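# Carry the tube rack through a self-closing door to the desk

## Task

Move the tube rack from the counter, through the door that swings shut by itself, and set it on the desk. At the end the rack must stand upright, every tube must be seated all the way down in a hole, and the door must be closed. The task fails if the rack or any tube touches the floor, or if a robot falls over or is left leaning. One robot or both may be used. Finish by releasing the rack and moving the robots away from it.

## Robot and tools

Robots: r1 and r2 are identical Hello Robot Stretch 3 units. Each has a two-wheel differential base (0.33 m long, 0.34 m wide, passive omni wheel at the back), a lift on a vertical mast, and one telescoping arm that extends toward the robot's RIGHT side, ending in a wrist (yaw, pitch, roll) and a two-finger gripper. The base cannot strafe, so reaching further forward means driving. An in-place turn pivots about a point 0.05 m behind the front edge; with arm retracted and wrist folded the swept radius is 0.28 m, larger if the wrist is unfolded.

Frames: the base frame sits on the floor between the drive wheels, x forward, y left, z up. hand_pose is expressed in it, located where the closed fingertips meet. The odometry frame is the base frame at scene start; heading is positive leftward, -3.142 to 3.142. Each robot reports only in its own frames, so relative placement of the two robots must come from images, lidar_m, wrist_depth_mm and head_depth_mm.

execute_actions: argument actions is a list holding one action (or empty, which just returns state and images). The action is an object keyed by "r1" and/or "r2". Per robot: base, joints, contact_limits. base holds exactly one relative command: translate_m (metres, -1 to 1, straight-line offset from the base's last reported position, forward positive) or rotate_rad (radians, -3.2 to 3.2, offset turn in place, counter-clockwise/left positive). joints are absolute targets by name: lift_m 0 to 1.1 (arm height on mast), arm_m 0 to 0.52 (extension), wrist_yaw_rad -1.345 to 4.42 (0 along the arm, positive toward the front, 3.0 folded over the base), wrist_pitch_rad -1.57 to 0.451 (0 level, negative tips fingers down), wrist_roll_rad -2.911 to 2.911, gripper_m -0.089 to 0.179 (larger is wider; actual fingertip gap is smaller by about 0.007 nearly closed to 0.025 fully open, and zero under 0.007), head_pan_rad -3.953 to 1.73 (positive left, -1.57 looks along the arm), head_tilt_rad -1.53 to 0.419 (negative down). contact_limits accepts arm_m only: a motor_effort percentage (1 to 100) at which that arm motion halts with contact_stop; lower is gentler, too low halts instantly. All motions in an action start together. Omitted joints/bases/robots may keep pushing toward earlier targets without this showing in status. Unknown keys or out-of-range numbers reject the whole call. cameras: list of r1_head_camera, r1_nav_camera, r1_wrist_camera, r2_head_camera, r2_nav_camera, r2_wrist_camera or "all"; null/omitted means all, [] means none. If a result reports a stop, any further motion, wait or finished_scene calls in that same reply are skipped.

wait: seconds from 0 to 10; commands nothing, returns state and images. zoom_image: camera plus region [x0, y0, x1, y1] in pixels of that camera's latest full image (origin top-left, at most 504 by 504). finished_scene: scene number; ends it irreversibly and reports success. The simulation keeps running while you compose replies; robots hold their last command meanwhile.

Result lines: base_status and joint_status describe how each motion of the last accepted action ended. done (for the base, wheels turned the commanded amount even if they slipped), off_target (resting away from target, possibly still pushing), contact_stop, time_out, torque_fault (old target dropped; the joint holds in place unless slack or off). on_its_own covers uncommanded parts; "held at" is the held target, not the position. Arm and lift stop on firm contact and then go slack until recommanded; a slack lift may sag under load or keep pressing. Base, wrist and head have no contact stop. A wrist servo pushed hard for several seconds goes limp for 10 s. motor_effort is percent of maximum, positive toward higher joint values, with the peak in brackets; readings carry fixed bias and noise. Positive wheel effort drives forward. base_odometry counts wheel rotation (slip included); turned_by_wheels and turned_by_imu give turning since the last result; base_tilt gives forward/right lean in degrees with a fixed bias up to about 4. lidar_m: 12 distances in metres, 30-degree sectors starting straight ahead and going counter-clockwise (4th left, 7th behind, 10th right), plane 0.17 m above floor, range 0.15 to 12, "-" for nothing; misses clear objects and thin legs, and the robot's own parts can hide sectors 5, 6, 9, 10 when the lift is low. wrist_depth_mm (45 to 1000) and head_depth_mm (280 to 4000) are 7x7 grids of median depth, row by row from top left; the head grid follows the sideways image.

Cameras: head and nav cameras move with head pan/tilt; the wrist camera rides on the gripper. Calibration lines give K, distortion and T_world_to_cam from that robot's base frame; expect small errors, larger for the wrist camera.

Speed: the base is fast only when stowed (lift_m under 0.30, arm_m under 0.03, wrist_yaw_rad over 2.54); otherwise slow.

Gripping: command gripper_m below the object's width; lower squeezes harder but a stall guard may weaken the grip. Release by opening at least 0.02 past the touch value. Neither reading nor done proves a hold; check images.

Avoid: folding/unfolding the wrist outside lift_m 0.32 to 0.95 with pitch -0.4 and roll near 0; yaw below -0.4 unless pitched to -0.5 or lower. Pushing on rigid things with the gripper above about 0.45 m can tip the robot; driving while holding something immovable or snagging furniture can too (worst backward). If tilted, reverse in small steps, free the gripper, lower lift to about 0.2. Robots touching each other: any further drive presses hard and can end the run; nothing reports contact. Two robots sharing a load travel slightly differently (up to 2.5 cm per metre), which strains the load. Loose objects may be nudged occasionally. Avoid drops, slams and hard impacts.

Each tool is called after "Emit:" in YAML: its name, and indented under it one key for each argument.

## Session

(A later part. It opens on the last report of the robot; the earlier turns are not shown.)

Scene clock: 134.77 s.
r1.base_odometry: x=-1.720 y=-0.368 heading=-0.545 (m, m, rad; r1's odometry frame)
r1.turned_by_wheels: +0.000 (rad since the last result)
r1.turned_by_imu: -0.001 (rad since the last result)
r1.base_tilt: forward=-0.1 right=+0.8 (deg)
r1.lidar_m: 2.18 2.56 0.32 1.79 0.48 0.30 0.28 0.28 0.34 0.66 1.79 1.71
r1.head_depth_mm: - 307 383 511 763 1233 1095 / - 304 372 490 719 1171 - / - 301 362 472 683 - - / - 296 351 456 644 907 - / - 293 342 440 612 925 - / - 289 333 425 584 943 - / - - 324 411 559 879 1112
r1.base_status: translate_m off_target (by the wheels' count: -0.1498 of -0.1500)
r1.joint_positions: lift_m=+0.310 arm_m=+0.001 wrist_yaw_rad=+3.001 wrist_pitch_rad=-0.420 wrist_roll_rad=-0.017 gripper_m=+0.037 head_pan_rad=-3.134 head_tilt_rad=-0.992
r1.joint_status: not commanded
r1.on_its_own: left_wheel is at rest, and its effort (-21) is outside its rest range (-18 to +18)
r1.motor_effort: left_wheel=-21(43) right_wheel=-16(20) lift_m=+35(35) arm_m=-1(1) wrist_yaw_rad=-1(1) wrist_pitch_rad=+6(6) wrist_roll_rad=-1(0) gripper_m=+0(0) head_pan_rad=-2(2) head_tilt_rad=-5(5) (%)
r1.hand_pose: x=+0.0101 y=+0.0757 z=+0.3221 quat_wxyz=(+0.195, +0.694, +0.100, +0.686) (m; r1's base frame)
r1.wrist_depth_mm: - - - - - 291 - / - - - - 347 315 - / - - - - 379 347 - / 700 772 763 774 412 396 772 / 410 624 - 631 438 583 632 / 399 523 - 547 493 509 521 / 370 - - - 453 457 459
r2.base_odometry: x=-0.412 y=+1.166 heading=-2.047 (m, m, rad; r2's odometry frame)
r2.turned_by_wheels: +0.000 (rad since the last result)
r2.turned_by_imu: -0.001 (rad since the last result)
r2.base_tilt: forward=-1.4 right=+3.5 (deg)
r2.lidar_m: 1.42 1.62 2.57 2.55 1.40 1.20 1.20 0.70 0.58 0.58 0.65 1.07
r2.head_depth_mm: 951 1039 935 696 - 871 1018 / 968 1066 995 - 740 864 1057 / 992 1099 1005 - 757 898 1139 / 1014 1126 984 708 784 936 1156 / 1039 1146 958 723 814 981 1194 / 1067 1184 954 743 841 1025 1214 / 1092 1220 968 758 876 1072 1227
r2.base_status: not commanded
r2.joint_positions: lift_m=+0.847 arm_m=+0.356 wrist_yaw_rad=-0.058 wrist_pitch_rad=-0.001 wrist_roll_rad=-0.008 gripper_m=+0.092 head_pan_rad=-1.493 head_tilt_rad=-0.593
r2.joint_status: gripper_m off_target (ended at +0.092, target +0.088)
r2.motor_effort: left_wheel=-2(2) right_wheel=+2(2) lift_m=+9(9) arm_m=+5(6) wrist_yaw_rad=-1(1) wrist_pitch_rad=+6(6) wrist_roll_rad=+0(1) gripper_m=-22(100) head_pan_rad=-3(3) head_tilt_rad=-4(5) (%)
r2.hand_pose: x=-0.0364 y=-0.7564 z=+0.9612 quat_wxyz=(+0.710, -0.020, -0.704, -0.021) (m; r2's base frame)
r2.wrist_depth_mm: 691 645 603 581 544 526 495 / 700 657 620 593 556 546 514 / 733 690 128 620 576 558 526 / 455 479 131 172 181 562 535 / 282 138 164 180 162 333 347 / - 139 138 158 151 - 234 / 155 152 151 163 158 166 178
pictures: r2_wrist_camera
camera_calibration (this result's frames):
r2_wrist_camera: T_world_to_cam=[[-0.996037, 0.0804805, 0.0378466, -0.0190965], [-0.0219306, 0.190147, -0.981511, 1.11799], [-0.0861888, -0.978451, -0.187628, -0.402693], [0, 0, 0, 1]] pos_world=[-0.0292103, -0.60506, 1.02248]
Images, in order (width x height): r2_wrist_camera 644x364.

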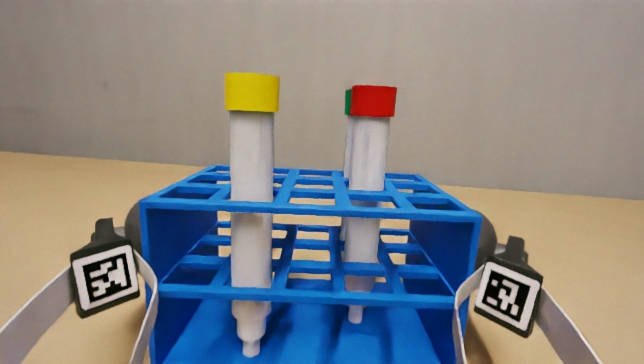

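Grip looks like last time. Lift and test while r1 continues.

Emit:
execute_actions:
  actions:
    - {"r1":{"base":{"translate_m":-0.1}},"r2":{"joints":{"lift_m":0.885}}}
  cameras: ["r2_wrist_camera"]

Scene clock: 142.30 s.
r1.base_odometry: x=-1.806 y=-0.316 heading=-0.545 (m, m, rad; r1's odometry frame)
r1.turned_by_wheels: +0.000 (rad since the last result)
r1.turned_by_imu: -0.002 (rad since the last result)
r1.base_tilt: forward=+0.0 right=+0.8 (deg)
r1.lidar_m: 1.81 0.38 0.37 1.80 2.08 0.33 0.27 0.27 0.30 0.50 1.75 1.80
r1.head_depth_mm: 293 340 434 595 1302 1237 1092 / 287 325 407 547 831 1244 - / - 310 386 506 742 - - / - 302 364 472 671 919 - / - 295 346 442 610 901 - / - 290 330 416 561 866 - / - - 314 392 519 768 1104
r1.base_status: translate_m off_target (by the wheels' count: -0.0998 of -0.1000)
r1.joint_positions: lift_m=+0.310 arm_m=+0.001 wrist_yaw_rad=+3.001 wrist_pitch_rad=-0.420 wrist_roll_rad=-0.017 gripper_m=+0.037 head_pan_rad=-3.134 head_tilt_rad=-0.992
r1.joint_status: not commanded
r1.on_its_own: left_wheel is at rest, and its effort (-21) is outside its rest range (-18 to +18)
r1.motor_effort: left_wheel=-21(32) right_wheel=-14(24) lift_m=+35(35) arm_m=-1(1) wrist_yaw_rad=-1(0) wrist_pitch_rad=+6(6) wrist_roll_rad=+0(0) gripper_m=+0(0) head_pan_rad=-3(3) head_tilt_rad=-5(5) (%)
r1.hand_pose: x=+0.0101 y=+0.0757 z=+0.3221 quat_wxyz=(+0.195, +0.694, +0.100, +0.686) (m; r1's base frame)
r1.wrist_depth_mm: - - - - - 346 302 / - - - - - 355 323 / - - - - 933 378 357 / 753 761 759 761 728 410 709 / 620 616 - 620 610 458 624 / 494 519 - 543 526 499 529 / 442 - - - 449 454 450
r2.base_odometry: x=-0.412 y=+1.166 heading=-2.047 (m, m, rad; r2's odometry frame)
r2.turned_by_wheels: +0.000 (rad since the last result)
r2.turned_by_imu: -0.002 (rad since the last result)
r2.base_tilt: forward=-1.4 right=+3.5 (deg)
r2.lidar_m: 1.42 1.61 2.57 2.54 1.14 1.20 1.20 0.69 0.58 0.58 0.65 1.07
r2.head_depth_mm: 946 1043 937 - 721 854 1002 / 967 1071 1057 646 736 868 1052 / 993 1090 1060 656 759 900 1138 / 1015 1129 899 704 784 939 1161 / 1040 1154 954 725 814 983 1184 / 1062 1185 958 746 843 1019 1221 / 1092 1224 971 761 875 1073 1219
r2.base_status: not commanded
r2.joint_positions: lift_m=+0.884 arm_m=+0.356 wrist_yaw_rad=-0.058 wrist_pitch_rad=-0.006 wrist_roll_rad=-0.008 gripper_m=+0.092 head_pan_rad=-1.493 head_tilt_rad=-0.593
r2.joint_status: all done
r2.motor_effort: left_wheel=-2(3) right_wheel=+2(2) lift_m=+42(42) arm_m=+6(5) wrist_yaw_rad=-1(0) wrist_pitch_rad=+8(8) wrist_roll_rad=+0(0) gripper_m=-22(22) head_pan_rad=-6(4) head_tilt_rad=-5(4) (%)
r2.hand_pose: x=-0.0364 y=-0.7562 z=+0.9972 quat_wxyz=(+0.710, -0.018, -0.704, -0.023) (m; r2's base frame)
r2.wrist_depth_mm: 687 640 598 583 548 524 500 / 707 666 617 596 566 534 519 / 741 692 649 619 585 546 530 / 597 631 132 173 561 584 542 / 368 138 164 181 163 437 452 / 280 139 138 158 150 - 308 / 202 195 152 162 158 219 236
pictures: r2_wrist_camera
camera_calibration (this result's frames):
r2_wrist_camera: T_world_to_cam=[[-0.996051, 0.0802565, 0.0379752, -0.0207581], [-0.0215946, 0.195887, -0.980389, 1.15649], [-0.0861214, -0.977337, -0.19338, -0.389223], [0, 0, 0, 1]] pos_world=[-0.0292227, -0.605276, 1.05933]
Images, in order (width x height): r2_wrist_camera 644x364.

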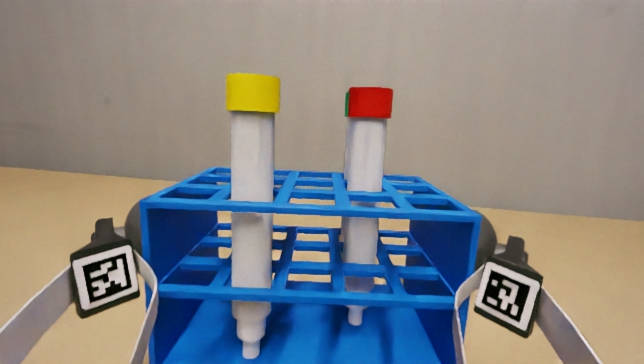

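Emit:
execute_actions:
  actions:
    - {"r1":{"base":{"translate_m":-0.27}},"r2":{"base":{"rotate_rad":2.13},"joints":{"arm_m":0.0,"head_pan_rad":0.0,"head_tilt_rad":-0.7}}}
  cameras: ["r1_nav_camera","r2_wrist_camera"]

Emit:
execute_actions:
  actions:
    - {"r1":{"base":{"rotate_rad":0.6}},"r2":{"base":{"translate_m":0.15},"joints":{"wrist_yaw_rad":1.9}}}
  cameras: ["r2_nav_camera","r2_wrist_camera"]

Scene clock: 169.57 s.
r1.base_odometry: x=-2.037 y=-0.176 heading=-0.545 (m, m, rad; r1's odometry frame)
r1.turned_by_wheels: +0.000 (rad since the last result)
r1.turned_by_imu: -0.004 (rad since the last result)
r1.base_tilt: forward=+0.0 right=+0.8 (deg)
r1.lidar_m: 2.07 0.58 0.86 1.44 1.44 0.44 0.28 0.26 0.26 0.32 0.62 2.33
r1.head_depth_mm: 425 1998 1758 1539 1371 1238 1093 / 359 446 627 1519 1369 1250 - / 327 393 500 681 1184 - - / 301 354 436 566 805 1102 - / 288 320 385 486 652 923 - / - 297 346 424 547 769 - / - - 314 376 470 626 917
r1.base_status: done
r1.joint_positions: lift_m=+0.310 arm_m=+0.001 wrist_yaw_rad=+3.001 wrist_pitch_rad=-0.420 wrist_roll_rad=-0.017 gripper_m=+0.037 head_pan_rad=-3.134 head_tilt_rad=-0.992
r1.joint_status: not commanded
r1.motor_effort: left_wheel=-18(30) right_wheel=-6(21) lift_m=+34(36) arm_m=-2(1) wrist_yaw_rad=-2(1) wrist_pitch_rad=+6(6) wrist_roll_rad=+0(1) gripper_m=+0(0) head_pan_rad=-3(2) head_tilt_rad=-5(5) (%)
r1.hand_pose: x=+0.0101 y=+0.0757 z=+0.3221 quat_wxyz=(+0.195, +0.694, +0.100, +0.686) (m; r1's base frame)
r1.wrist_depth_mm: - - - - - - 638 / - - - - - - 621 / - - - - - 928 583 / 740 787 749 761 753 793 575 / 607 615 - 631 658 627 529 / 523 517 - 535 523 525 531 / 455 - - - 460 451 465
r2.base_odometry: x=-0.412 y=+1.166 heading=+0.083 (m, m, rad; r2's odometry frame)
r2.turned_by_wheels: +2.130 (rad since the last result)
r2.turned_by_imu: +2.115 (rad since the last result)
r2.base_tilt: forward=-1.4 right=+3.5 (deg)
r2.lidar_m: 1.30 1.20 1.20 0.68 0.58 0.58 0.67 1.14 1.42 1.65 2.57 1.28
r2.head_depth_mm: 1284 1366 1449 1571 1610 1342 1160 / 1447 1625 1614 1771 1596 1347 1162 / 1878 2071 2230 1728 1602 1347 1163 / 2917 3216 2571 1960 1604 1344 1160 / 3233 3465 2583 1991 1593 1358 1169 / 3358 3492 2474 1746 1616 1358 1177 / 1174 1248 1373 1516 1583 1349 1170
r2.base_status: done
r2.joint_positions: lift_m=+0.884 arm_m=+0.000 wrist_yaw_rad=-0.059 wrist_pitch_rad=-0.007 wrist_roll_rad=-0.008 gripper_m=+0.092 head_pan_rad=-0.007 head_tilt_rad=-0.691
r2.joint_status: all done
r2.motor_effort: left_wheel=-2(7) right_wheel=+2(6) lift_m=+42(42) arm_m=-6(9) wrist_yaw_rad=-1(1) wrist_pitch_rad=+8(8) wrist_roll_rad=+0(0) gripper_m=-22(21) head_pan_rad=+4(47) head_tilt_rad=-6(22) (%)
r2.hand_pose: x=-0.0366 y=-0.4010 z=+0.9969 quat_wxyz=(+0.710, -0.018, -0.704, -0.024) (m; r2's base frame)
r2.wrist_depth_mm: - - - - - - 938 / - - - - - - 969 / - - - - - - 979 / - - 130 173 - - 1000 / - 138 165 180 163 - - / - 139 137 158 150 - - / - - 153 162 158 - -
pictures: r1_nav_camera (sideways: a quarter turn counterclockwise sets it upright), r2_wrist_camera
camera_calibration (this result's frames):
r1_nav_camera: T_world_to_cam=[[-0.850268, 0.0298803, 0.525501, -0.634988], [0.0106211, 0.999158, -0.0396276, 0.1025], [-0.526243, -0.0281127, -0.849869, 1.07173], [0, 0, 0, 1]] pos_world=[0.0229928, -0.0533108, 1.24858]
r2_wrist_camera: T_world_to_cam=[[-0.996006, 0.0808055, 0.0379911, -0.049206], [-0.0214234, 0.196787, -0.980212, 1.08685], [-0.0866827, -0.977111, -0.19427, -0.0410778], [0, 0, 0, 1]] pos_world=[-0.0292862, -0.25004, 1.05923]
Images, in order (width x height): r1_nav_camera 672x504, r2_wrist_camera 644x364.

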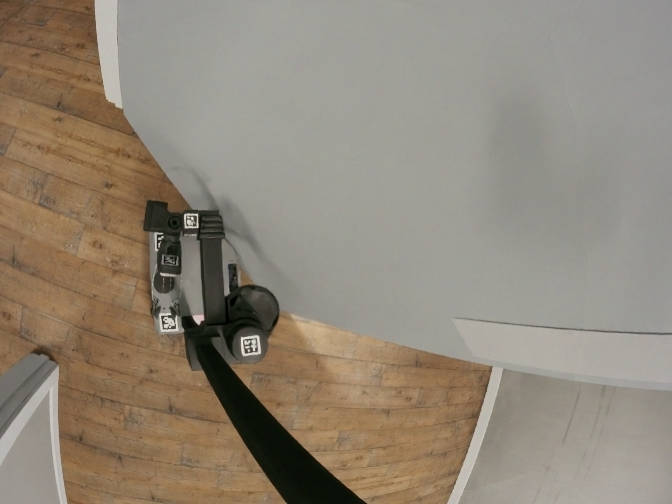

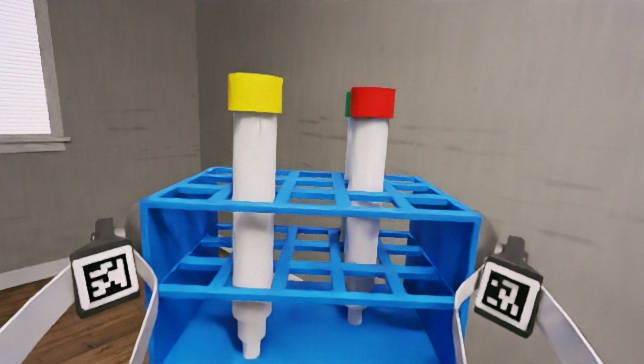

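Scene clock: 172.37 s.
r1.base_odometry: x=-2.036 y=-0.177 heading=+0.054 (m, m, rad; r1's odometry frame)
r1.turned_by_wheels: +0.599 (rad since the last result)
r1.turned_by_imu: +0.599 (rad since the last result)
r1.base_tilt: forward=+0.0 right=+0.9 (deg)
r1.lidar_m: 0.58 1.01 1.29 2.27 0.45 0.30 0.28 0.28 0.35 0.73 2.07 2.56
r1.head_depth_mm: - 303 372 492 724 1218 1095 / - 301 364 477 692 1119 - / - 298 356 464 665 - - / - 296 349 452 643 901 - / - 294 342 440 619 938 - / - 291 335 429 596 977 - / - 288 329 418 576 924 1113
r1.base_status: done
r1.joint_positions: lift_m=+0.310 arm_m=+0.001 wrist_yaw_rad=+3.001 wrist_pitch_rad=-0.420 wrist_roll_rad=-0.017 gripper_m=+0.037 head_pan_rad=-3.134 head_tilt_rad=-0.992
r1.joint_status: not commanded
r1.on_its_own: left_wheel is at rest, and its effort (-28) is outside its rest range (-18 to +18)
r1.motor_effort: left_wheel=-28(38) right_wheel=-3(7) lift_m=+35(35) arm_m=-2(1) wrist_yaw_rad=-1(2) wrist_pitch_rad=+6(6) wrist_roll_rad=+0(0) gripper_m=+0(1) head_pan_rad=-2(2) head_tilt_rad=-5(5) (%)
r1.hand_pose: x=+0.0101 y=+0.0757 z=+0.3221 quat_wxyz=(+0.195, +0.694, +0.100, +0.686) (m; r1's base frame)
r1.wrist_depth_mm: - - - - - - - / - - - - - - - / 868 - - - - - - / 405 759 774 757 775 777 792 / 389 632 - 626 651 641 630 / 378 515 - 548 526 524 536 / 359 - - - 457 449 456
r2.base_odometry: x=-0.262 y=+1.178 heading=+0.082 (m, m, rad; r2's odometry frame)
r2.turned_by_wheels: +0.000 (rad since the last result)
r2.turned_by_imu: +0.000 (rad since the last result)
r2.base_tilt: forward=-1.4 right=+3.5 (deg)
r2.lidar_m: 1.24 1.09 1.09 0.80 0.69 0.69 0.79 1.35 1.53 1.77 2.46 1.18
r2.head_depth_mm: 1194 1320 1383 1537 1548 335 1165 / 1480 1607 1338 1602 311 328 1160 / 2479 2008 2065 1802 1537 304 1103 / 2779 3177 2619 1974 1592 306 1105 / 3060 3362 2603 1980 1605 1353 1159 / 3221 3460 2584 1866 1597 1350 1177 / 2686 1156 1244 1398 1514 1349 1176
r2.base_status: done
r2.joint_positions: lift_m=+0.884 arm_m=+0.000 wrist_yaw_rad=+1.897 wrist_pitch_rad=-0.007 wrist_roll_rad=-0.008 gripper_m=+0.092 head_pan_rad=-0.007 head_tilt_rad=-0.691
r2.joint_status: all done
r2.motor_effort: left_wheel=-3(4) right_wheel=+2(5) lift_m=+42(42) arm_m=-5(5) wrist_yaw_rad=+3(3) wrist_pitch_rad=+8(8) wrist_roll_rad=+0(0) gripper_m=-22(22) head_pan_rad=+5(5) head_tilt_rad=-6(6) (%)
r2.hand_pose: x=+0.2212 y=-0.0633 z=+0.9969 quat_wxyz=(+0.416, +0.574, -0.408, +0.575) (m; r2's base frame)
r2.wrist_depth_mm: 869 961 - - - - - / 894 992 - - - - - / 917 - - - - - - / 944 - 131 170 - - - / 992 138 165 180 165 - - / 967 139 137 158 149 - - / - - 152 162 158 - 955
pictures: r2_nav_camera (sideways: a quarter turn counterclockwise sets it upright), r2_wrist_camera
camera_calibration (this result's frames):
r2_nav_camera: T_world_to_cam=[[0.606171, -0.0576147, 0.793245, -0.989077], [-0.0119992, -0.997922, -0.0633113, 0.136683], [0.795244, 0.0288592, -0.605602, 0.737451], [0, 0, 0, 1]] pos_world=[0.0147358, 0.0581316, 1.23984]
r2_wrist_camera: T_world_to_cam=[[0.299479, -0.953346, 0.037988, -0.171756], [-0.174307, -0.0938143, -0.980212, 1.04135], [0.938046, 0.286931, -0.19427, 0.164521], [0, 0, 0, 1]] pos_world=[0.078624, -0.113255, 1.05923]
Images, in order (width x height): r2_nav_camera 672x504, r2_wrist_camera 644x364.

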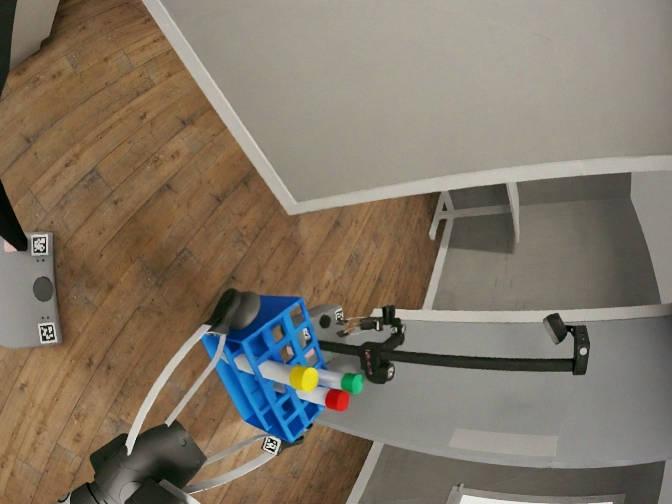

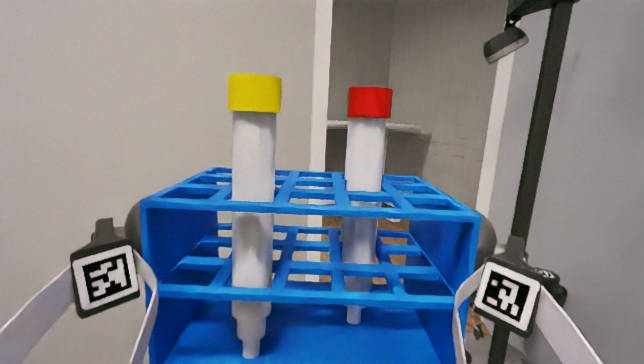

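Emit:
execute_actions:
  actions:
    - {"r1":{"base":{"translate_m":-0.42}},"r2":{"base":{"translate_m":0.7},"joints":{"head_tilt_rad":-1.0}}}
  cameras: ["r1_nav_camera","r2_nav_camera","r2_head_camera"]

Scene clock: 187.10 s.
r1.base_odometry: x=-2.450 y=-0.199 heading=+0.021 (m, m, rad; r1's odometry frame)
r1.turned_by_wheels: -0.033 (rad since the last result)
r1.turned_by_imu: +0.016 (rad since the last result)
r1.base_tilt: forward=+0.0 right=+0.8 (deg)
r1.lidar_m: 0.97 0.89 2.15 2.16 2.01 0.43 0.28 0.26 0.26 0.32 0.78 2.35
r1.head_depth_mm: 391 1925 1760 1538 1366 1227 1090 / 351 434 571 1491 1364 1249 - / 321 388 490 662 1053 - - / 297 349 429 558 798 1087 - / 287 317 383 480 651 916 - / - 296 344 422 547 774 - / - - 313 377 472 634 935
r1.base_status: translate_m time_out (by the wheels' count: -0.4141 of -0.4200)
r1.joint_positions: lift_m=+0.310 arm_m=+0.001 wrist_yaw_rad=+3.001 wrist_pitch_rad=-0.419 wrist_roll_rad=-0.017 gripper_m=+0.037 head_pan_rad=-3.137 head_tilt_rad=-0.992
r1.joint_status: not commanded
r1.motor_effort: left_wheel=-11(100) right_wheel=-2(76) lift_m=+34(36) arm_m=-2(2) wrist_yaw_rad=+0(1) wrist_pitch_rad=+5(6) wrist_roll_rad=+0(0) gripper_m=+1(0) head_pan_rad=-1(3) head_tilt_rad=-5(5) (%)
r1.hand_pose: x=+0.0102 y=+0.0757 z=+0.3224 quat_wxyz=(+0.195, +0.694, +0.100, +0.686) (m; r1's base frame)
r1.wrist_depth_mm: - - - - - - - / - - - - - - - / - - - - - 956 698 / 763 744 773 780 788 794 697 / 607 629 - 627 651 631 629 / 515 524 - 542 530 520 529 / 452 - - - 464 452 463
r2.base_odometry: x=+0.436 y=+1.236 heading=+0.082 (m, m, rad; r2's odometry frame)
r2.turned_by_wheels: +0.000 (rad since the last result)
r2.turned_by_imu: -0.002 (rad since the last result)
r2.base_tilt: forward=-1.4 right=+3.5 (deg)
r2.lidar_m: 1.41 0.59 0.59 0.69 1.19 1.19 1.37 2.02 2.03 2.27 0.89 1.18
r2.head_depth_mm: 1126 1277 1475 334 1340 - 1062 / 1272 1427 340 330 1322 1197 1091 / 2216 2030 1693 318 1265 1211 1103 / 2340 2009 1729 330 1280 1209 1112 / 2433 2005 1747 1470 1312 1209 1105 / 2432 2016 1725 1510 1328 1201 1093 / 2419 1990 1709 1489 1123 1202 1094
r2.base_status: done
r2.joint_positions: lift_m=+0.884 arm_m=+0.000 wrist_yaw_rad=+1.897 wrist_pitch_rad=-0.007 wrist_roll_rad=-0.008 gripper_m=+0.092 head_pan_rad=-0.007 head_tilt_rad=-0.988
r2.joint_status: all done
r2.motor_effort: left_wheel=-3(4) right_wheel=+2(6) lift_m=+42(42) arm_m=-5(5) wrist_yaw_rad=+2(3) wrist_pitch_rad=+8(8) wrist_roll_rad=+0(1) gripper_m=-22(22) head_pan_rad=+4(4) head_tilt_rad=-9(39) (%)
r2.hand_pose: x=+0.2212 y=-0.0632 z=+0.9969 quat_wxyz=(+0.416, +0.574, -0.408, +0.575) (m; r2's base frame)
r2.wrist_depth_mm: 476 520 - - - - 900 / 489 532 - - - - 890 / 504 548 576 - - - 899 / 518 551 131 171 - - 904 / 528 138 165 180 165 - 910 / 535 139 137 158 149 - 928 / 572 599 152 162 158 - 912
pictures: r1_nav_camera (sideways: a quarter turn counterclockwise sets it upright), r2_head_camera (sideways: a quarter turn clockwise sets it upright), r2_nav_camera (sideways: a quarter turn counterclockwise sets it upright)
camera_calibration (this result's frames):
r1_nav_camera: T_world_to_cam=[[-0.850282, 0.0323231, 0.525334, -0.634771], [0.0135002, 0.999123, -0.039624, 0.102478], [-0.526155, -0.0265995, -0.849973, 1.07187], [0, 0, 0, 1]] pos_world=[0.02285, -0.0533591, 1.24858]
r2_head_camera: T_world_to_cam=[[-0.829537, 0.0387668, -0.557105, 0.750215], [0.0526071, 0.998576, -0.00884555, 0.0133676], [0.555969, -0.0366454, -0.830395, 1.04095], [0, 0, 0, 1]] pos_world=[0.0428925, -0.00428607, 1.28246]
r2_nav_camera: T_world_to_cam=[[0.811228, -0.0589624, 0.58175, -0.714717], [-0.0301398, -0.997797, -0.0591015, 0.131289], [0.583953, 0.030411, -0.811218, 1.00615], [0, 0, 0, 1]] pos_world=[-0.00379055, 0.0582606, 1.23976]
Images, in order (width x height): r1_nav_camera 672x504, r2_head_camera 896x504, r2_nav_camera 672x504.

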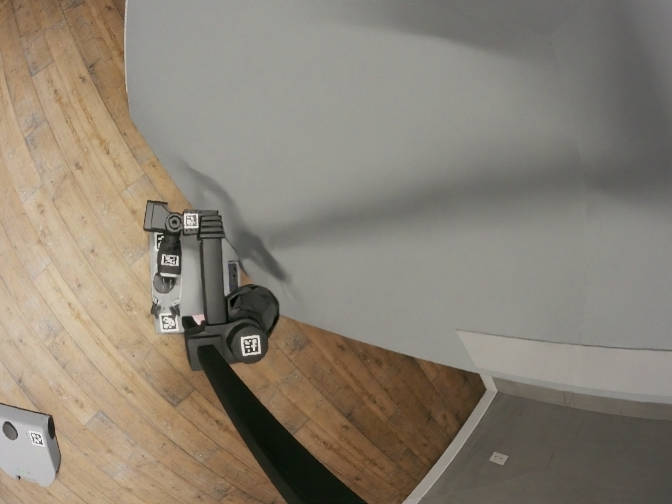

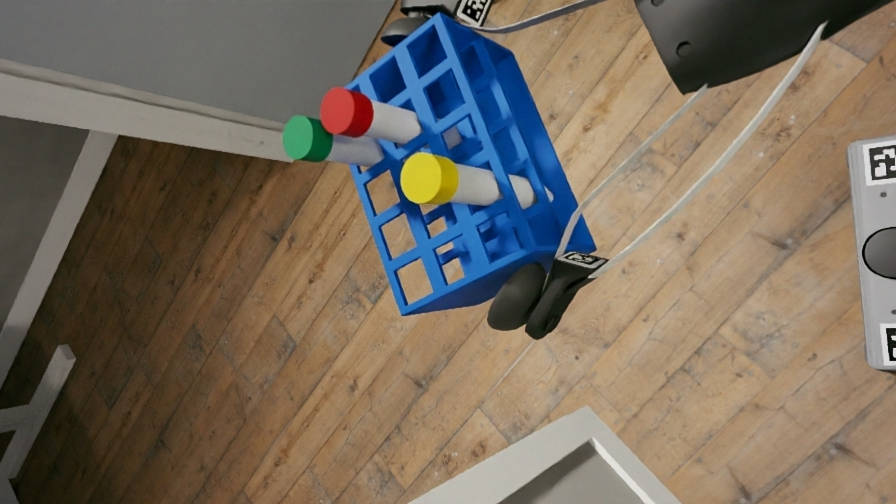

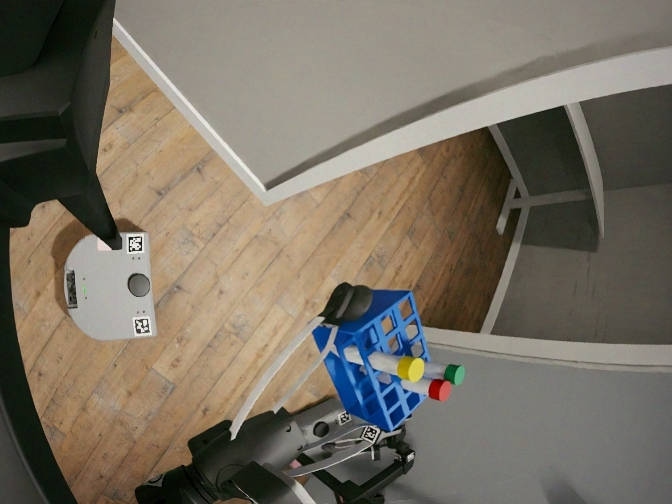

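Emit:
execute_actions:
  actions:
    - {"r2":{"base":{"translate_m":0.65}}}
  cameras: []

Emit:
execute_actions:
  actions:
    - {"r2":{"base":{"rotate_rad":0.55},"joints":{"head_tilt_rad":-0.8}}}
  cameras: ["r2_nav_camera","r2_head_camera"]

Scene clock: 206.20 s.
r1.base_odometry: x=-2.450 y=-0.199 heading=+0.021 (m, m, rad; r1's odometry frame)
r1.turned_by_wheels: +0.000 (rad since the last result)
r1.turned_by_imu: -0.003 (rad since the last result)
r1.base_tilt: forward=+0.0 right=+0.8 (deg)
r1.lidar_m: 0.65 1.75 2.15 2.16 2.01 0.43 0.28 0.26 0.26 0.32 0.78 2.35
r1.head_depth_mm: 391 1910 1761 1547 1377 1227 1090 / 351 434 571 1489 1371 1245 - / 320 389 490 666 1056 - - / 297 349 430 556 797 1090 - / 287 317 382 480 648 920 - / - 296 345 423 545 777 - / - - 313 377 472 634 937
r1.base_status: not commanded
r1.joint_positions: lift_m=+0.310 arm_m=+0.001 wrist_yaw_rad=+3.001 wrist_pitch_rad=-0.419 wrist_roll_rad=-0.017 gripper_m=+0.037 head_pan_rad=-3.137 head_tilt_rad=-0.992
r1.joint_status: not commanded
r1.motor_effort: left_wheel=-10(11) right_wheel=-2(2) lift_m=+33(34) arm_m=-2(2) wrist_yaw_rad=-1(1) wrist_pitch_rad=+5(5) wrist_roll_rad=+0(0) gripper_m=+0(1) head_pan_rad=-2(1) head_tilt_rad=-5(5) (%)
r1.hand_pose: x=+0.0102 y=+0.0757 z=+0.3224 quat_wxyz=(+0.195, +0.694, +0.100, +0.686) (m; r1's base frame)
r1.wrist_depth_mm: - - - - - - - / - - - - - - - / - - - - - - - / 771 762 748 780 759 769 769 / 624 622 - 627 669 625 617 / 511 524 - 535 530 530 527 / 452 - - - 456 459 457
r2.base_odometry: x=+1.083 y=+1.289 heading=+0.082 (m, m, rad; r2's odometry frame)
r2.turned_by_wheels: +0.000 (rad since the last result)
r2.turned_by_imu: -0.002 (rad since the last result)
r2.base_tilt: forward=-1.3 right=+3.5 (deg)
r2.lidar_m: 1.77 1.80 1.80 0.31 0.30 1.70 1.91 2.49 2.49 0.64 0.71 0.71
r2.head_depth_mm: 1467 1646 970 335 1296 - 1067 / 1585 1823 1019 330 1322 1198 1093 / 1731 1922 1750 318 1276 1206 1118 / 1896 2030 1718 330 1271 1207 1109 / 2086 2023 1732 1483 1320 1203 1107 / 2239 2014 1722 1509 1341 1202 1088 / 2248 2016 1717 1506 1335 1202 1093
r2.base_status: done
r2.joint_positions: lift_m=+0.884 arm_m=+0.000 wrist_yaw_rad=+1.897 wrist_pitch_rad=-0.007 wrist_roll_rad=-0.008 gripper_m=+0.092 head_pan_rad=-0.007 head_tilt_rad=-0.988
r2.joint_status: not commanded
r2.motor_effort: left_wheel=-2(3) right_wheel=+2(5) lift_m=+42(42) arm_m=-5(5) wrist_yaw_rad=+2(3) wrist_pitch_rad=+8(8) wrist_roll_rad=+0(0) gripper_m=-22(22) head_pan_rad=+5(4) head_tilt_rad=-9(9) (%)
r2.hand_pose: x=+0.2212 y=-0.0632 z=+0.9969 quat_wxyz=(+0.416, +0.574, -0.408, +0.575) (m; r2's base frame)
r2.wrist_depth_mm: - - - - - - - / - - - - - - - / - - - - - - - / - - 132 170 - - - / - 138 164 181 165 - 538 / - 139 137 158 150 - 545 / - - 152 162 158 - 520
pictures: none
No camera images: the call's "cameras" was empty. Leave "cameras" out to get every camera's image.

Scene clock: 208.07 s.
r1.base_odometry: x=-2.450 y=-0.199 heading=+0.021 (m, m, rad; r1's odometry frame)
r1.turned_by_wheels: +0.000 (rad since the last result)
r1.turned_by_imu: +0.000 (rad since the last result)
r1.base_tilt: forward=+0.0 right=+0.8 (deg)
r1.lidar_m: 0.65 1.75 2.15 2.16 2.01 0.43 0.28 0.26 0.26 0.32 0.78 2.36
r1.head_depth_mm: 392 1926 1753 1539 1374 1229 1087 / 351 434 572 1490 1355 1248 - / 321 387 491 665 1055 - - / 298 349 430 558 796 1092 - / 287 317 382 481 649 918 - / - 296 345 423 546 773 - / - - 313 376 472 634 936
r1.base_status: not commanded
r1.joint_positions: lift_m=+0.310 arm_m=+0.001 wrist_yaw_rad=+3.001 wrist_pitch_rad=-0.419 wrist_roll_rad=-0.017 gripper_m=+0.037 head_pan_rad=-3.137 head_tilt_rad=-0.992
r1.joint_status: not commanded
r1.motor_effort: left_wheel=-11(11) right_wheel=-2(2) lift_m=+34(34) arm_m=-2(2) wrist_yaw_rad=-2(1) wrist_pitch_rad=+5(5) wrist_roll_rad=+0(0) gripper_m=+0(0) head_pan_rad=-1(2) head_tilt_rad=-5(5) (%)
r1.hand_pose: x=+0.0102 y=+0.0757 z=+0.3224 quat_wxyz=(+0.195, +0.694, +0.100, +0.686) (m; r1's base frame)
r1.wrist_depth_mm: - - - - - - - / - - - - - - - / - - - - - - - / 753 764 758 778 759 776 791 / 610 624 - 621 646 643 644 / 515 511 - 539 537 531 529 / 448 - - - 453 457 459
r2.base_odometry: x=+1.083 y=+1.289 heading=+0.632 (m, m, rad; r2's odometry frame)
r2.turned_by_wheels: +0.550 (rad since the last result)
r2.turned_by_imu: +0.546 (rad since the last result)
r2.base_tilt: forward=-1.3 right=+3.5 (deg)
r2.lidar_m: 1.80 2.27 0.30 0.30 1.80 1.94 2.49 2.50 0.64 0.71 0.71 1.81
r2.head_depth_mm: 2147 2317 2149 1742 331 1259 1161 / 2190 2423 2144 346 320 1224 1121 / 2116 2439 2163 1753 321 344 1125 / 2025 2351 2134 1748 332 343 1122 / 1981 2268 2127 1770 1479 1243 1136 / 1941 2185 2084 1769 1465 1282 1126 / 1512 2035 2165 1761 1485 1283 1130
r2.base_status: done
r2.joint_positions: lift_m=+0.884 arm_m=+0.000 wrist_yaw_rad=+1.898 wrist_pitch_rad=-0.007 wrist_roll_rad=-0.008 gripper_m=+0.092 head_pan_rad=-0.007 head_tilt_rad=-0.803
r2.joint_status: all done
r2.motor_effort: left_wheel=-2(6) right_wheel=+2(5) lift_m=+42(42) arm_m=-5(5) wrist_yaw_rad=+2(3) wrist_pitch_rad=+8(8) wrist_roll_rad=+0(0) gripper_m=-22(22) head_pan_rad=+5(3) head_tilt_rad=+2(27) (%)
r2.hand_pose: x=+0.2212 y=-0.0632 z=+0.9969 quat_wxyz=(+0.416, +0.574, -0.408, +0.576) (m; r2's base frame)
r2.wrist_depth_mm: - - - - - - - / - - - - - - - / - - - - - - - / - - 131 170 - - - / - 139 165 180 165 - - / - 139 138 158 150 - - / - - 152 163 158 - -
pictures: r2_head_camera (sideways: a quarter turn clockwise sets it upright), r2_nav_camera (sideways: a quarter turn counterclockwise sets it upright)
camera_calibration (this result's frames):
r2_head_camera: T_world_to_cam=[[-0.713556, 0.0379408, -0.69957, 0.935132], [0.05342, 0.998572, -0.000330913, 0.00227864], [0.698559, -0.0376072, -0.714564, 0.889464], [0, 0, 0, 1]] pos_world=[0.0458039, -0.00430484, 1.28977]
r2_nav_camera: T_world_to_cam=[[0.691044, -0.0581081, 0.720473, -0.894743], [-0.018896, -0.997875, -0.0623571, 0.135474], [0.722566, 0.0294775, -0.690673, 0.848553], [0, 0, 0, 1]] pos_world=[0.00773141, 0.058181, 1.23916]
Images, in order (width x height): r2_head_camera 896x504, r2_nav_camera 672x504.

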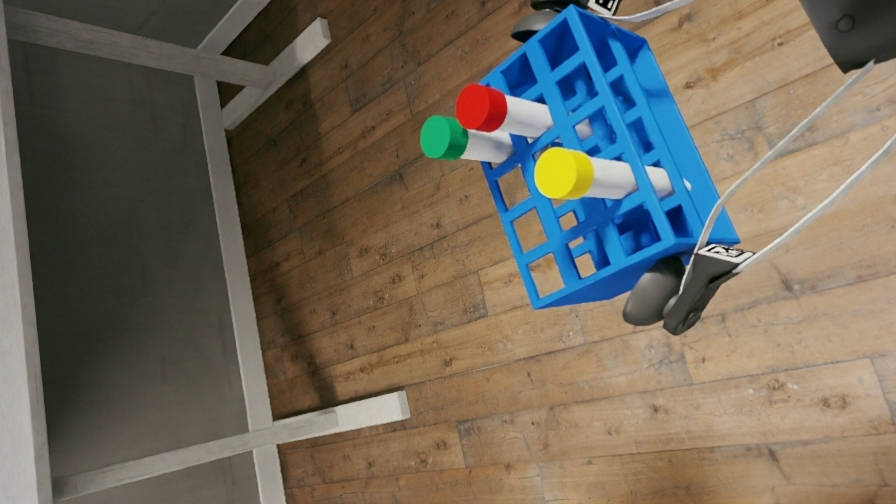

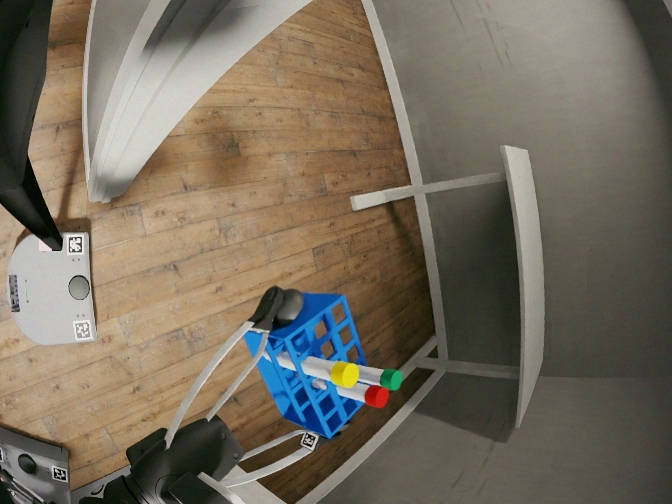

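Emit:
execute_actions:
  actions: []

Scene clock: 232.83 s.
r1.base_odometry: x=-2.450 y=-0.199 heading=+0.021 (m, m, rad; r1's odometry frame)
r1.turned_by_wheels: +0.000 (rad since the last result)
r1.turned_by_imu: -0.001 (rad since the last result)
r1.base_tilt: forward=+0.0 right=+0.8 (deg)
r1.lidar_m: 0.65 1.75 2.15 2.16 2.01 0.43 0.28 0.26 0.26 0.32 0.78 2.35
r1.head_depth_mm: 391 1919 1748 1538 1372 1231 1089 / 351 434 571 1477 1367 1249 - / 321 387 490 664 1058 - - / 298 349 430 558 798 1089 - / 287 317 382 481 650 917 - / - 296 344 423 547 772 - / - - 313 376 473 634 937
r1.base_status: not commanded
r1.joint_positions: lift_m=+0.310 arm_m=+0.001 wrist_yaw_rad=+3.001 wrist_pitch_rad=-0.419 wrist_roll_rad=-0.017 gripper_m=+0.037 head_pan_rad=-3.137 head_tilt_rad=-0.992
r1.joint_status: not commanded
r1.motor_effort: left_wheel=-11(11) right_wheel=-2(2) lift_m=+34(34) arm_m=-2(2) wrist_yaw_rad=-1(1) wrist_pitch_rad=+5(5) wrist_roll_rad=+0(0) gripper_m=+0(0) head_pan_rad=-1(2) head_tilt_rad=-5(5) (%)
r1.hand_pose: x=+0.0102 y=+0.0757 z=+0.3224 quat_wxyz=(+0.195, +0.694, +0.100, +0.686) (m; r1's base frame)
r1.wrist_depth_mm: - - - - - - - / - - - - - - - / - - - - - - - / 753 765 765 771 771 773 796 / 615 611 - 628 645 628 630 / 526 523 - 552 528 531 527 / 444 - - - 451 456 452
r2.base_odometry: x=+1.083 y=+1.289 heading=+0.632 (m, m, rad; r2's odometry frame)
r2.turned_by_wheels: +0.000 (rad since the last result)
r2.turned_by_imu: -0.001 (rad since the last result)
r2.base_tilt: forward=-1.4 right=+3.5 (deg)
r2.lidar_m: 1.80 2.27 0.30 0.30 1.79 1.93 2.49 2.50 0.64 0.71 0.71 1.81
r2.head_depth_mm: 2135 2331 2105 1736 332 1258 1162 / 2190 2456 2150 346 320 1230 1120 / 2122 2441 2148 1762 321 343 1120 / 2064 2317 2154 1761 331 344 1128 / 2013 2277 2166 1764 1464 1255 1127 / 1944 2178 2071 1757 1473 1274 1123 / 1513 2065 2157 1775 1488 1288 1133
r2.base_status: done
r2.joint_positions: lift_m=+0.884 arm_m=+0.000 wrist_yaw_rad=+1.898 wrist_pitch_rad=-0.007 wrist_roll_rad=-0.008 gripper_m=+0.092 head_pan_rad=-0.007 head_tilt_rad=-0.803
r2.joint_status: all done
r2.motor_effort: left_wheel=-2(6) right_wheel=+2(5) lift_m=+42(42) arm_m=-5(5) wrist_yaw_rad=+2(3) wrist_pitch_rad=+8(8) wrist_roll_rad=+0(0) gripper_m=-22(22) head_pan_rad=+3(3) head_tilt_rad=+2(27) (%)
r2.hand_pose: x=+0.2212 y=-0.0632 z=+0.9969 quat_wxyz=(+0.416, +0.574, -0.408, +0.576) (m; r2's base frame)
r2.wrist_depth_mm: - - - - - - - / - - - - - - - / - - 128 - - - - / - - 131 170 - - - / - 138 165 181 164 - - / - 139 138 157 150 - - / - - 152 162 158 - -
pictures: r1_head_camera (sideways: a quarter turn clockwise sets it upright), r1_nav_camera (sideways: a quarter turn counterclockwise sets it upright), r1_wrist_camera, r2_head_camera (sideways: a quarter turn clockwise sets it upright), r2_nav_camera (sideways: a quarter turn counterclockwise sets it upright), r2_wrist_camera
camera_calibration (this result's frames):
r1_head_camera: T_world_to_cam=[[0.82393, -0.0145704, -0.566504, 0.753049], [-0.0116523, -0.999894, 0.0087698, -0.0101048], [-0.566571, -0.000624636, -0.824013, 1.03038], [0, 0, 0, 1]] pos_world=[-0.0367961, 0.00151209, 1.27574]
r1_nav_camera: T_world_to_cam=[[-0.850282, 0.0323231, 0.525334, -0.634771], [0.0135002, 0.999123, -0.039624, 0.102478], [-0.526155, -0.0265995, -0.849973, 1.07187], [0, 0, 0, 1]] pos_world=[0.02285, -0.0533591, 1.24858]
r1_wrist_camera: T_world_to_cam=[[0.996552, -0.0770432, 0.030806, -0.0116369], [-0.0173185, -0.556232, -0.830847, 0.342734], [0.0811464, 0.827448, -0.555648, 0.285329], [0, 0, 0, 1]] pos_world=[-0.00562104, -0.0463522, 0.44366]
r2_head_camera: T_world_to_cam=[[-0.713556, 0.0379408, -0.69957, 0.935132], [0.05342, 0.998572, -0.000330916, 0.00227865], [0.698559, -0.0376072, -0.714564, 0.889464], [0, 0, 0, 1]] pos_world=[0.0458039, -0.00430484, 1.28977]
r2_nav_camera: T_world_to_cam=[[0.691044, -0.0581081, 0.720473, -0.894743], [-0.018896, -0.997875, -0.0623571, 0.135474], [0.722566, 0.0294775, -0.690673, 0.848553], [0, 0, 0, 1]] pos_world=[0.00773141, 0.058181, 1.23916]
r2_wrist_camera: T_world_to_cam=[[0.2999, -0.953214, 0.0379869, -0.171729], [-0.174266, -0.0938903, -0.980212, 1.04134], [0.937919, 0.287346, -0.194271, 0.164579], [0, 0, 0, 1]] pos_world=[0.0786098, -0.113213, 1.05923]
Images, in order (width x height): r1_head_camera 896x504, r1_nav_camera 672x504, r1_wrist_camera 644x364, r2_head_camera 896x504, r2_nav_camera 672x504, r2_wrist_camera 644x364.

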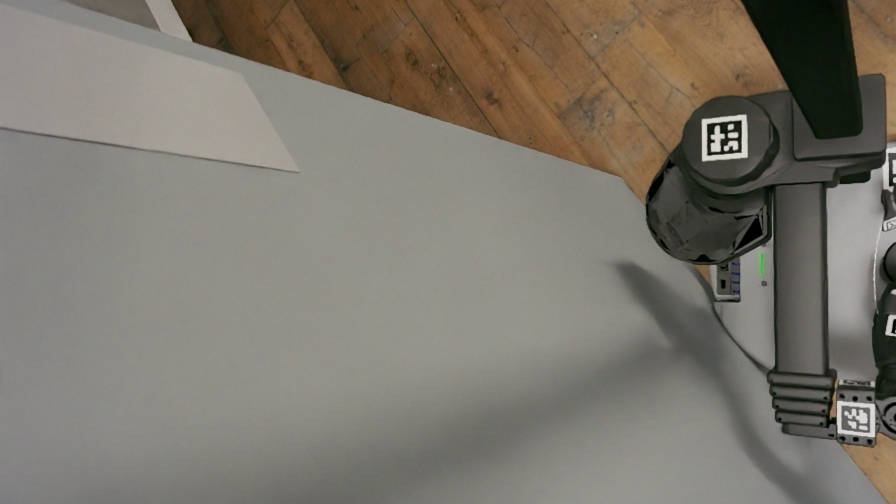

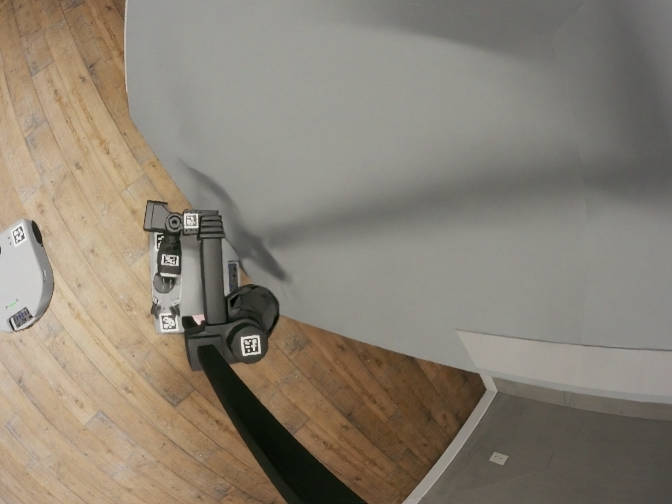

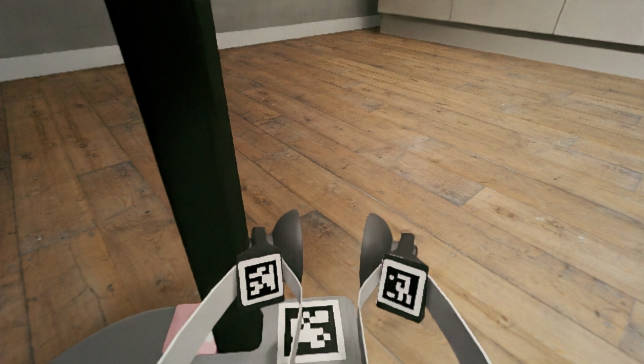

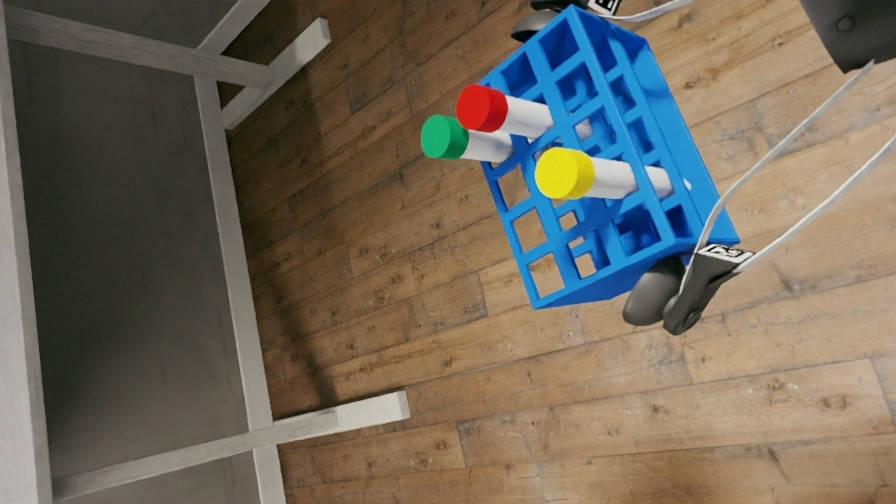

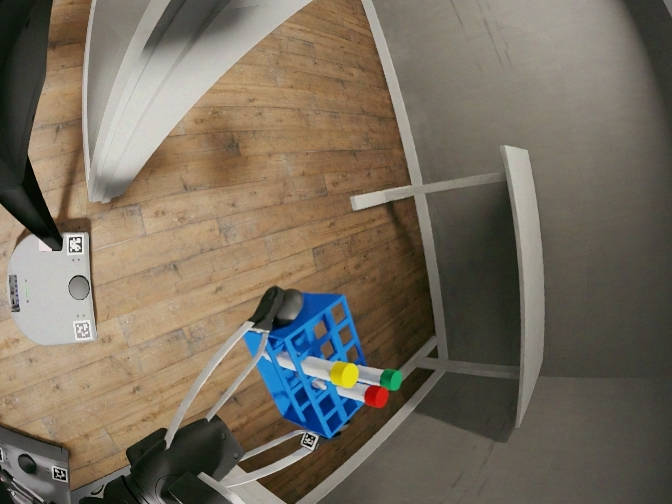

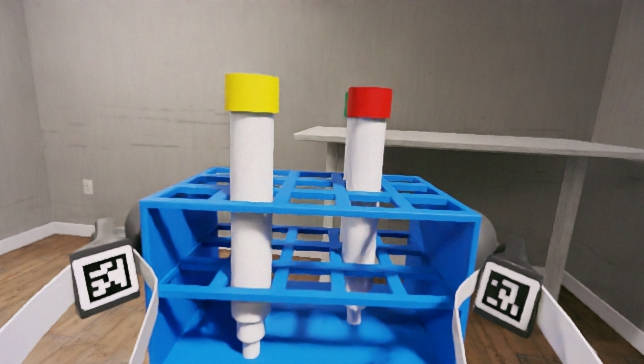

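Emit:
execute_actions:
  actions:
    - {"r2":{"base":{"translate_m":0.6},"joints":{"lift_m":0.95,"head_tilt_rad":-0.35}}}
  cameras: ["r2_head_camera","r2_nav_camera","r2_wrist_camera"]

Scene clock: 250.57 s.
r1.base_odometry: x=-2.450 y=-0.199 heading=+0.021 (m, m, rad; r1's odometry frame)
r1.turned_by_wheels: +0.000 (rad since the last result)
r1.turned_by_imu: -0.002 (rad since the last result)
r1.base_tilt: forward=+0.0 right=+0.8 (deg)
r1.lidar_m: 0.97 1.75 2.15 2.16 2.01 0.43 0.28 0.26 0.26 0.32 0.78 1.11
r1.head_depth_mm: 392 1917 1774 1531 1358 1227 1088 / 351 434 569 1481 1364 1248 - / 320 388 490 664 1055 - - / 297 349 430 558 799 1091 - / 287 317 382 481 649 915 - / - 296 344 422 547 775 - / - - 313 376 472 633 938
r1.base_status: not commanded
r1.joint_positions: lift_m=+0.310 arm_m=+0.001 wrist_yaw_rad=+3.001 wrist_pitch_rad=-0.419 wrist_roll_rad=-0.017 gripper_m=+0.037 head_pan_rad=-3.137 head_tilt_rad=-0.992
r1.joint_status: not commanded
r1.motor_effort: left_wheel=-11(10) right_wheel=-2(2) lift_m=+34(34) arm_m=-1(2) wrist_yaw_rad=-1(1) wrist_pitch_rad=+5(5) wrist_roll_rad=+0(0) gripper_m=+0(0) head_pan_rad=-1(1) head_tilt_rad=-5(5) (%)
r1.hand_pose: x=+0.0102 y=+0.0757 z=+0.3224 quat_wxyz=(+0.195, +0.694, +0.100, +0.686) (m; r1's base frame)
r1.wrist_depth_mm: - - - - - - - / - - - - - - - / - - - - - - - / 763 764 783 765 777 792 778 / 608 625 - 631 656 628 631 / 504 524 - 542 531 529 531 / 442 - - - 454 456 459
r2.base_odometry: x=+1.568 y=+1.644 heading=+0.632 (m, m, rad; r2's odometry frame)
r2.turned_by_wheels: +0.000 (rad since the last result)
r2.turned_by_imu: -0.001 (rad since the last result)
r2.base_tilt: forward=-1.3 right=+3.5 (deg)
r2.lidar_m: 1.68 1.22 1.99 2.37 0.64 0.52 3.07 1.09 0.71 0.72 1.39 1.62
r2.head_depth_mm: 1603 1726 1786 2019 2188 1787 - / 1558 1672 1743 1224 2083 - - / 1529 1621 1696 1240 2042 1762 1489 / 1467 1571 1644 1142 1948 1756 1446 / 1432 1518 1594 1068 1900 1761 1429 / 1383 1471 1571 1080 1831 1770 1415 / 1364 1429 1521 1007 1712 1627 1389
r2.base_status: done
r2.joint_positions: lift_m=+0.949 arm_m=+0.000 wrist_yaw_rad=+1.898 wrist_pitch_rad=-0.008 wrist_roll_rad=-0.008 gripper_m=+0.092 head_pan_rad=-0.007 head_tilt_rad=-0.359
r2.joint_status: all done
r2.motor_effort: left_wheel=-3(3) right_wheel=+2(4) lift_m=+42(42) arm_m=-5(5) wrist_yaw_rad=+2(2) wrist_pitch_rad=+8(8) wrist_roll_rad=+0(0) gripper_m=-22(22) head_pan_rad=+3(3) head_tilt_rad=+6(45) (%)
r2.hand_pose: x=+0.2212 y=-0.0632 z=+1.0619 quat_wxyz=(+0.416, +0.574, -0.408, +0.575) (m; r2's base frame)
r2.wrist_depth_mm: - - - - - - - / - - - - - - - / - - - - - - - / - - 132 170 863 - - / - 138 165 181 165 - - / - 139 138 158 150 - - / - - 152 162 159 - -
pictures: r2_head_camera (sideways: a quarter turn clockwise sets it upright), r2_nav_camera (sideways: a quarter turn counterclockwise sets it upright), r2_wrist_camera
camera_calibration (this result's frames):
r2_head_camera: T_world_to_cam=[[-0.343522, 0.0353547, -0.938479, 1.24439], [0.0489226, 0.998608, 0.0197122, -0.0237935], [0.937869, -0.0391413, -0.344774, 0.40689], [0, 0, 0, 1]] pos_world=[0.0470293, -0.00430838, 1.30859]
r2_nav_camera: T_world_to_cam=[[0.3142, -0.0554786, 0.947734, -1.1888], [0.00919669, -0.998066, -0.0614739, 0.134189], [0.949312, 0.0280311, -0.313082, 0.355883], [0, 0, 0, 1]] pos_world=[0.0344439, 0.0580006, 1.24634]
r2_wrist_camera: T_world_to_cam=[[0.299907, -0.953212, 0.0379912, -0.174202], [-0.174446, -0.0939512, -0.980174, 1.105], [0.937883, 0.287334, -0.19446, 0.17741], [0, 0, 0, 1]] pos_world=[0.0786165, -0.113211, 1.12421]
Images, in order (width x height): r2_head_camera 896x504, r2_nav_camera 672x504, r2_wrist_camera 644x364.

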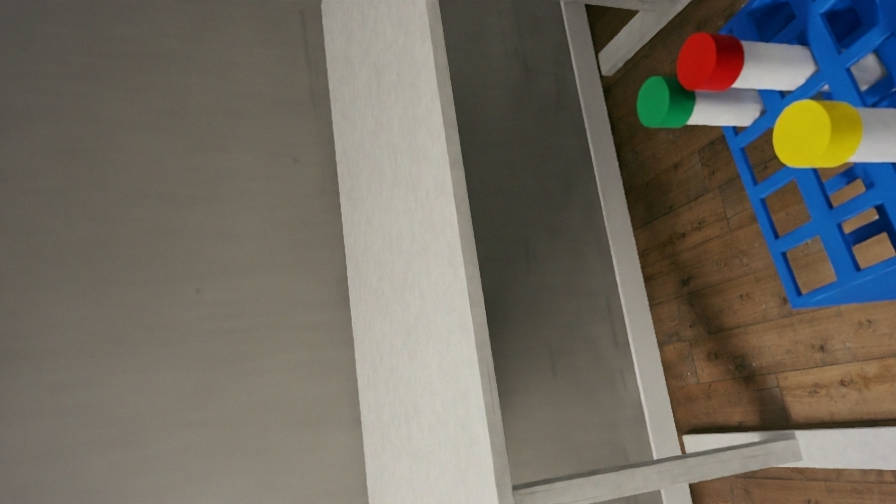

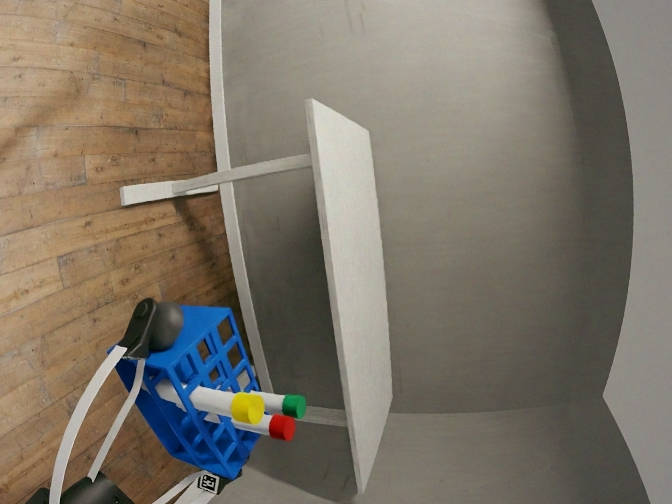

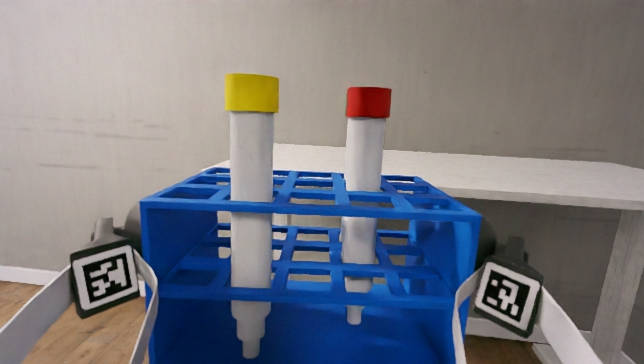

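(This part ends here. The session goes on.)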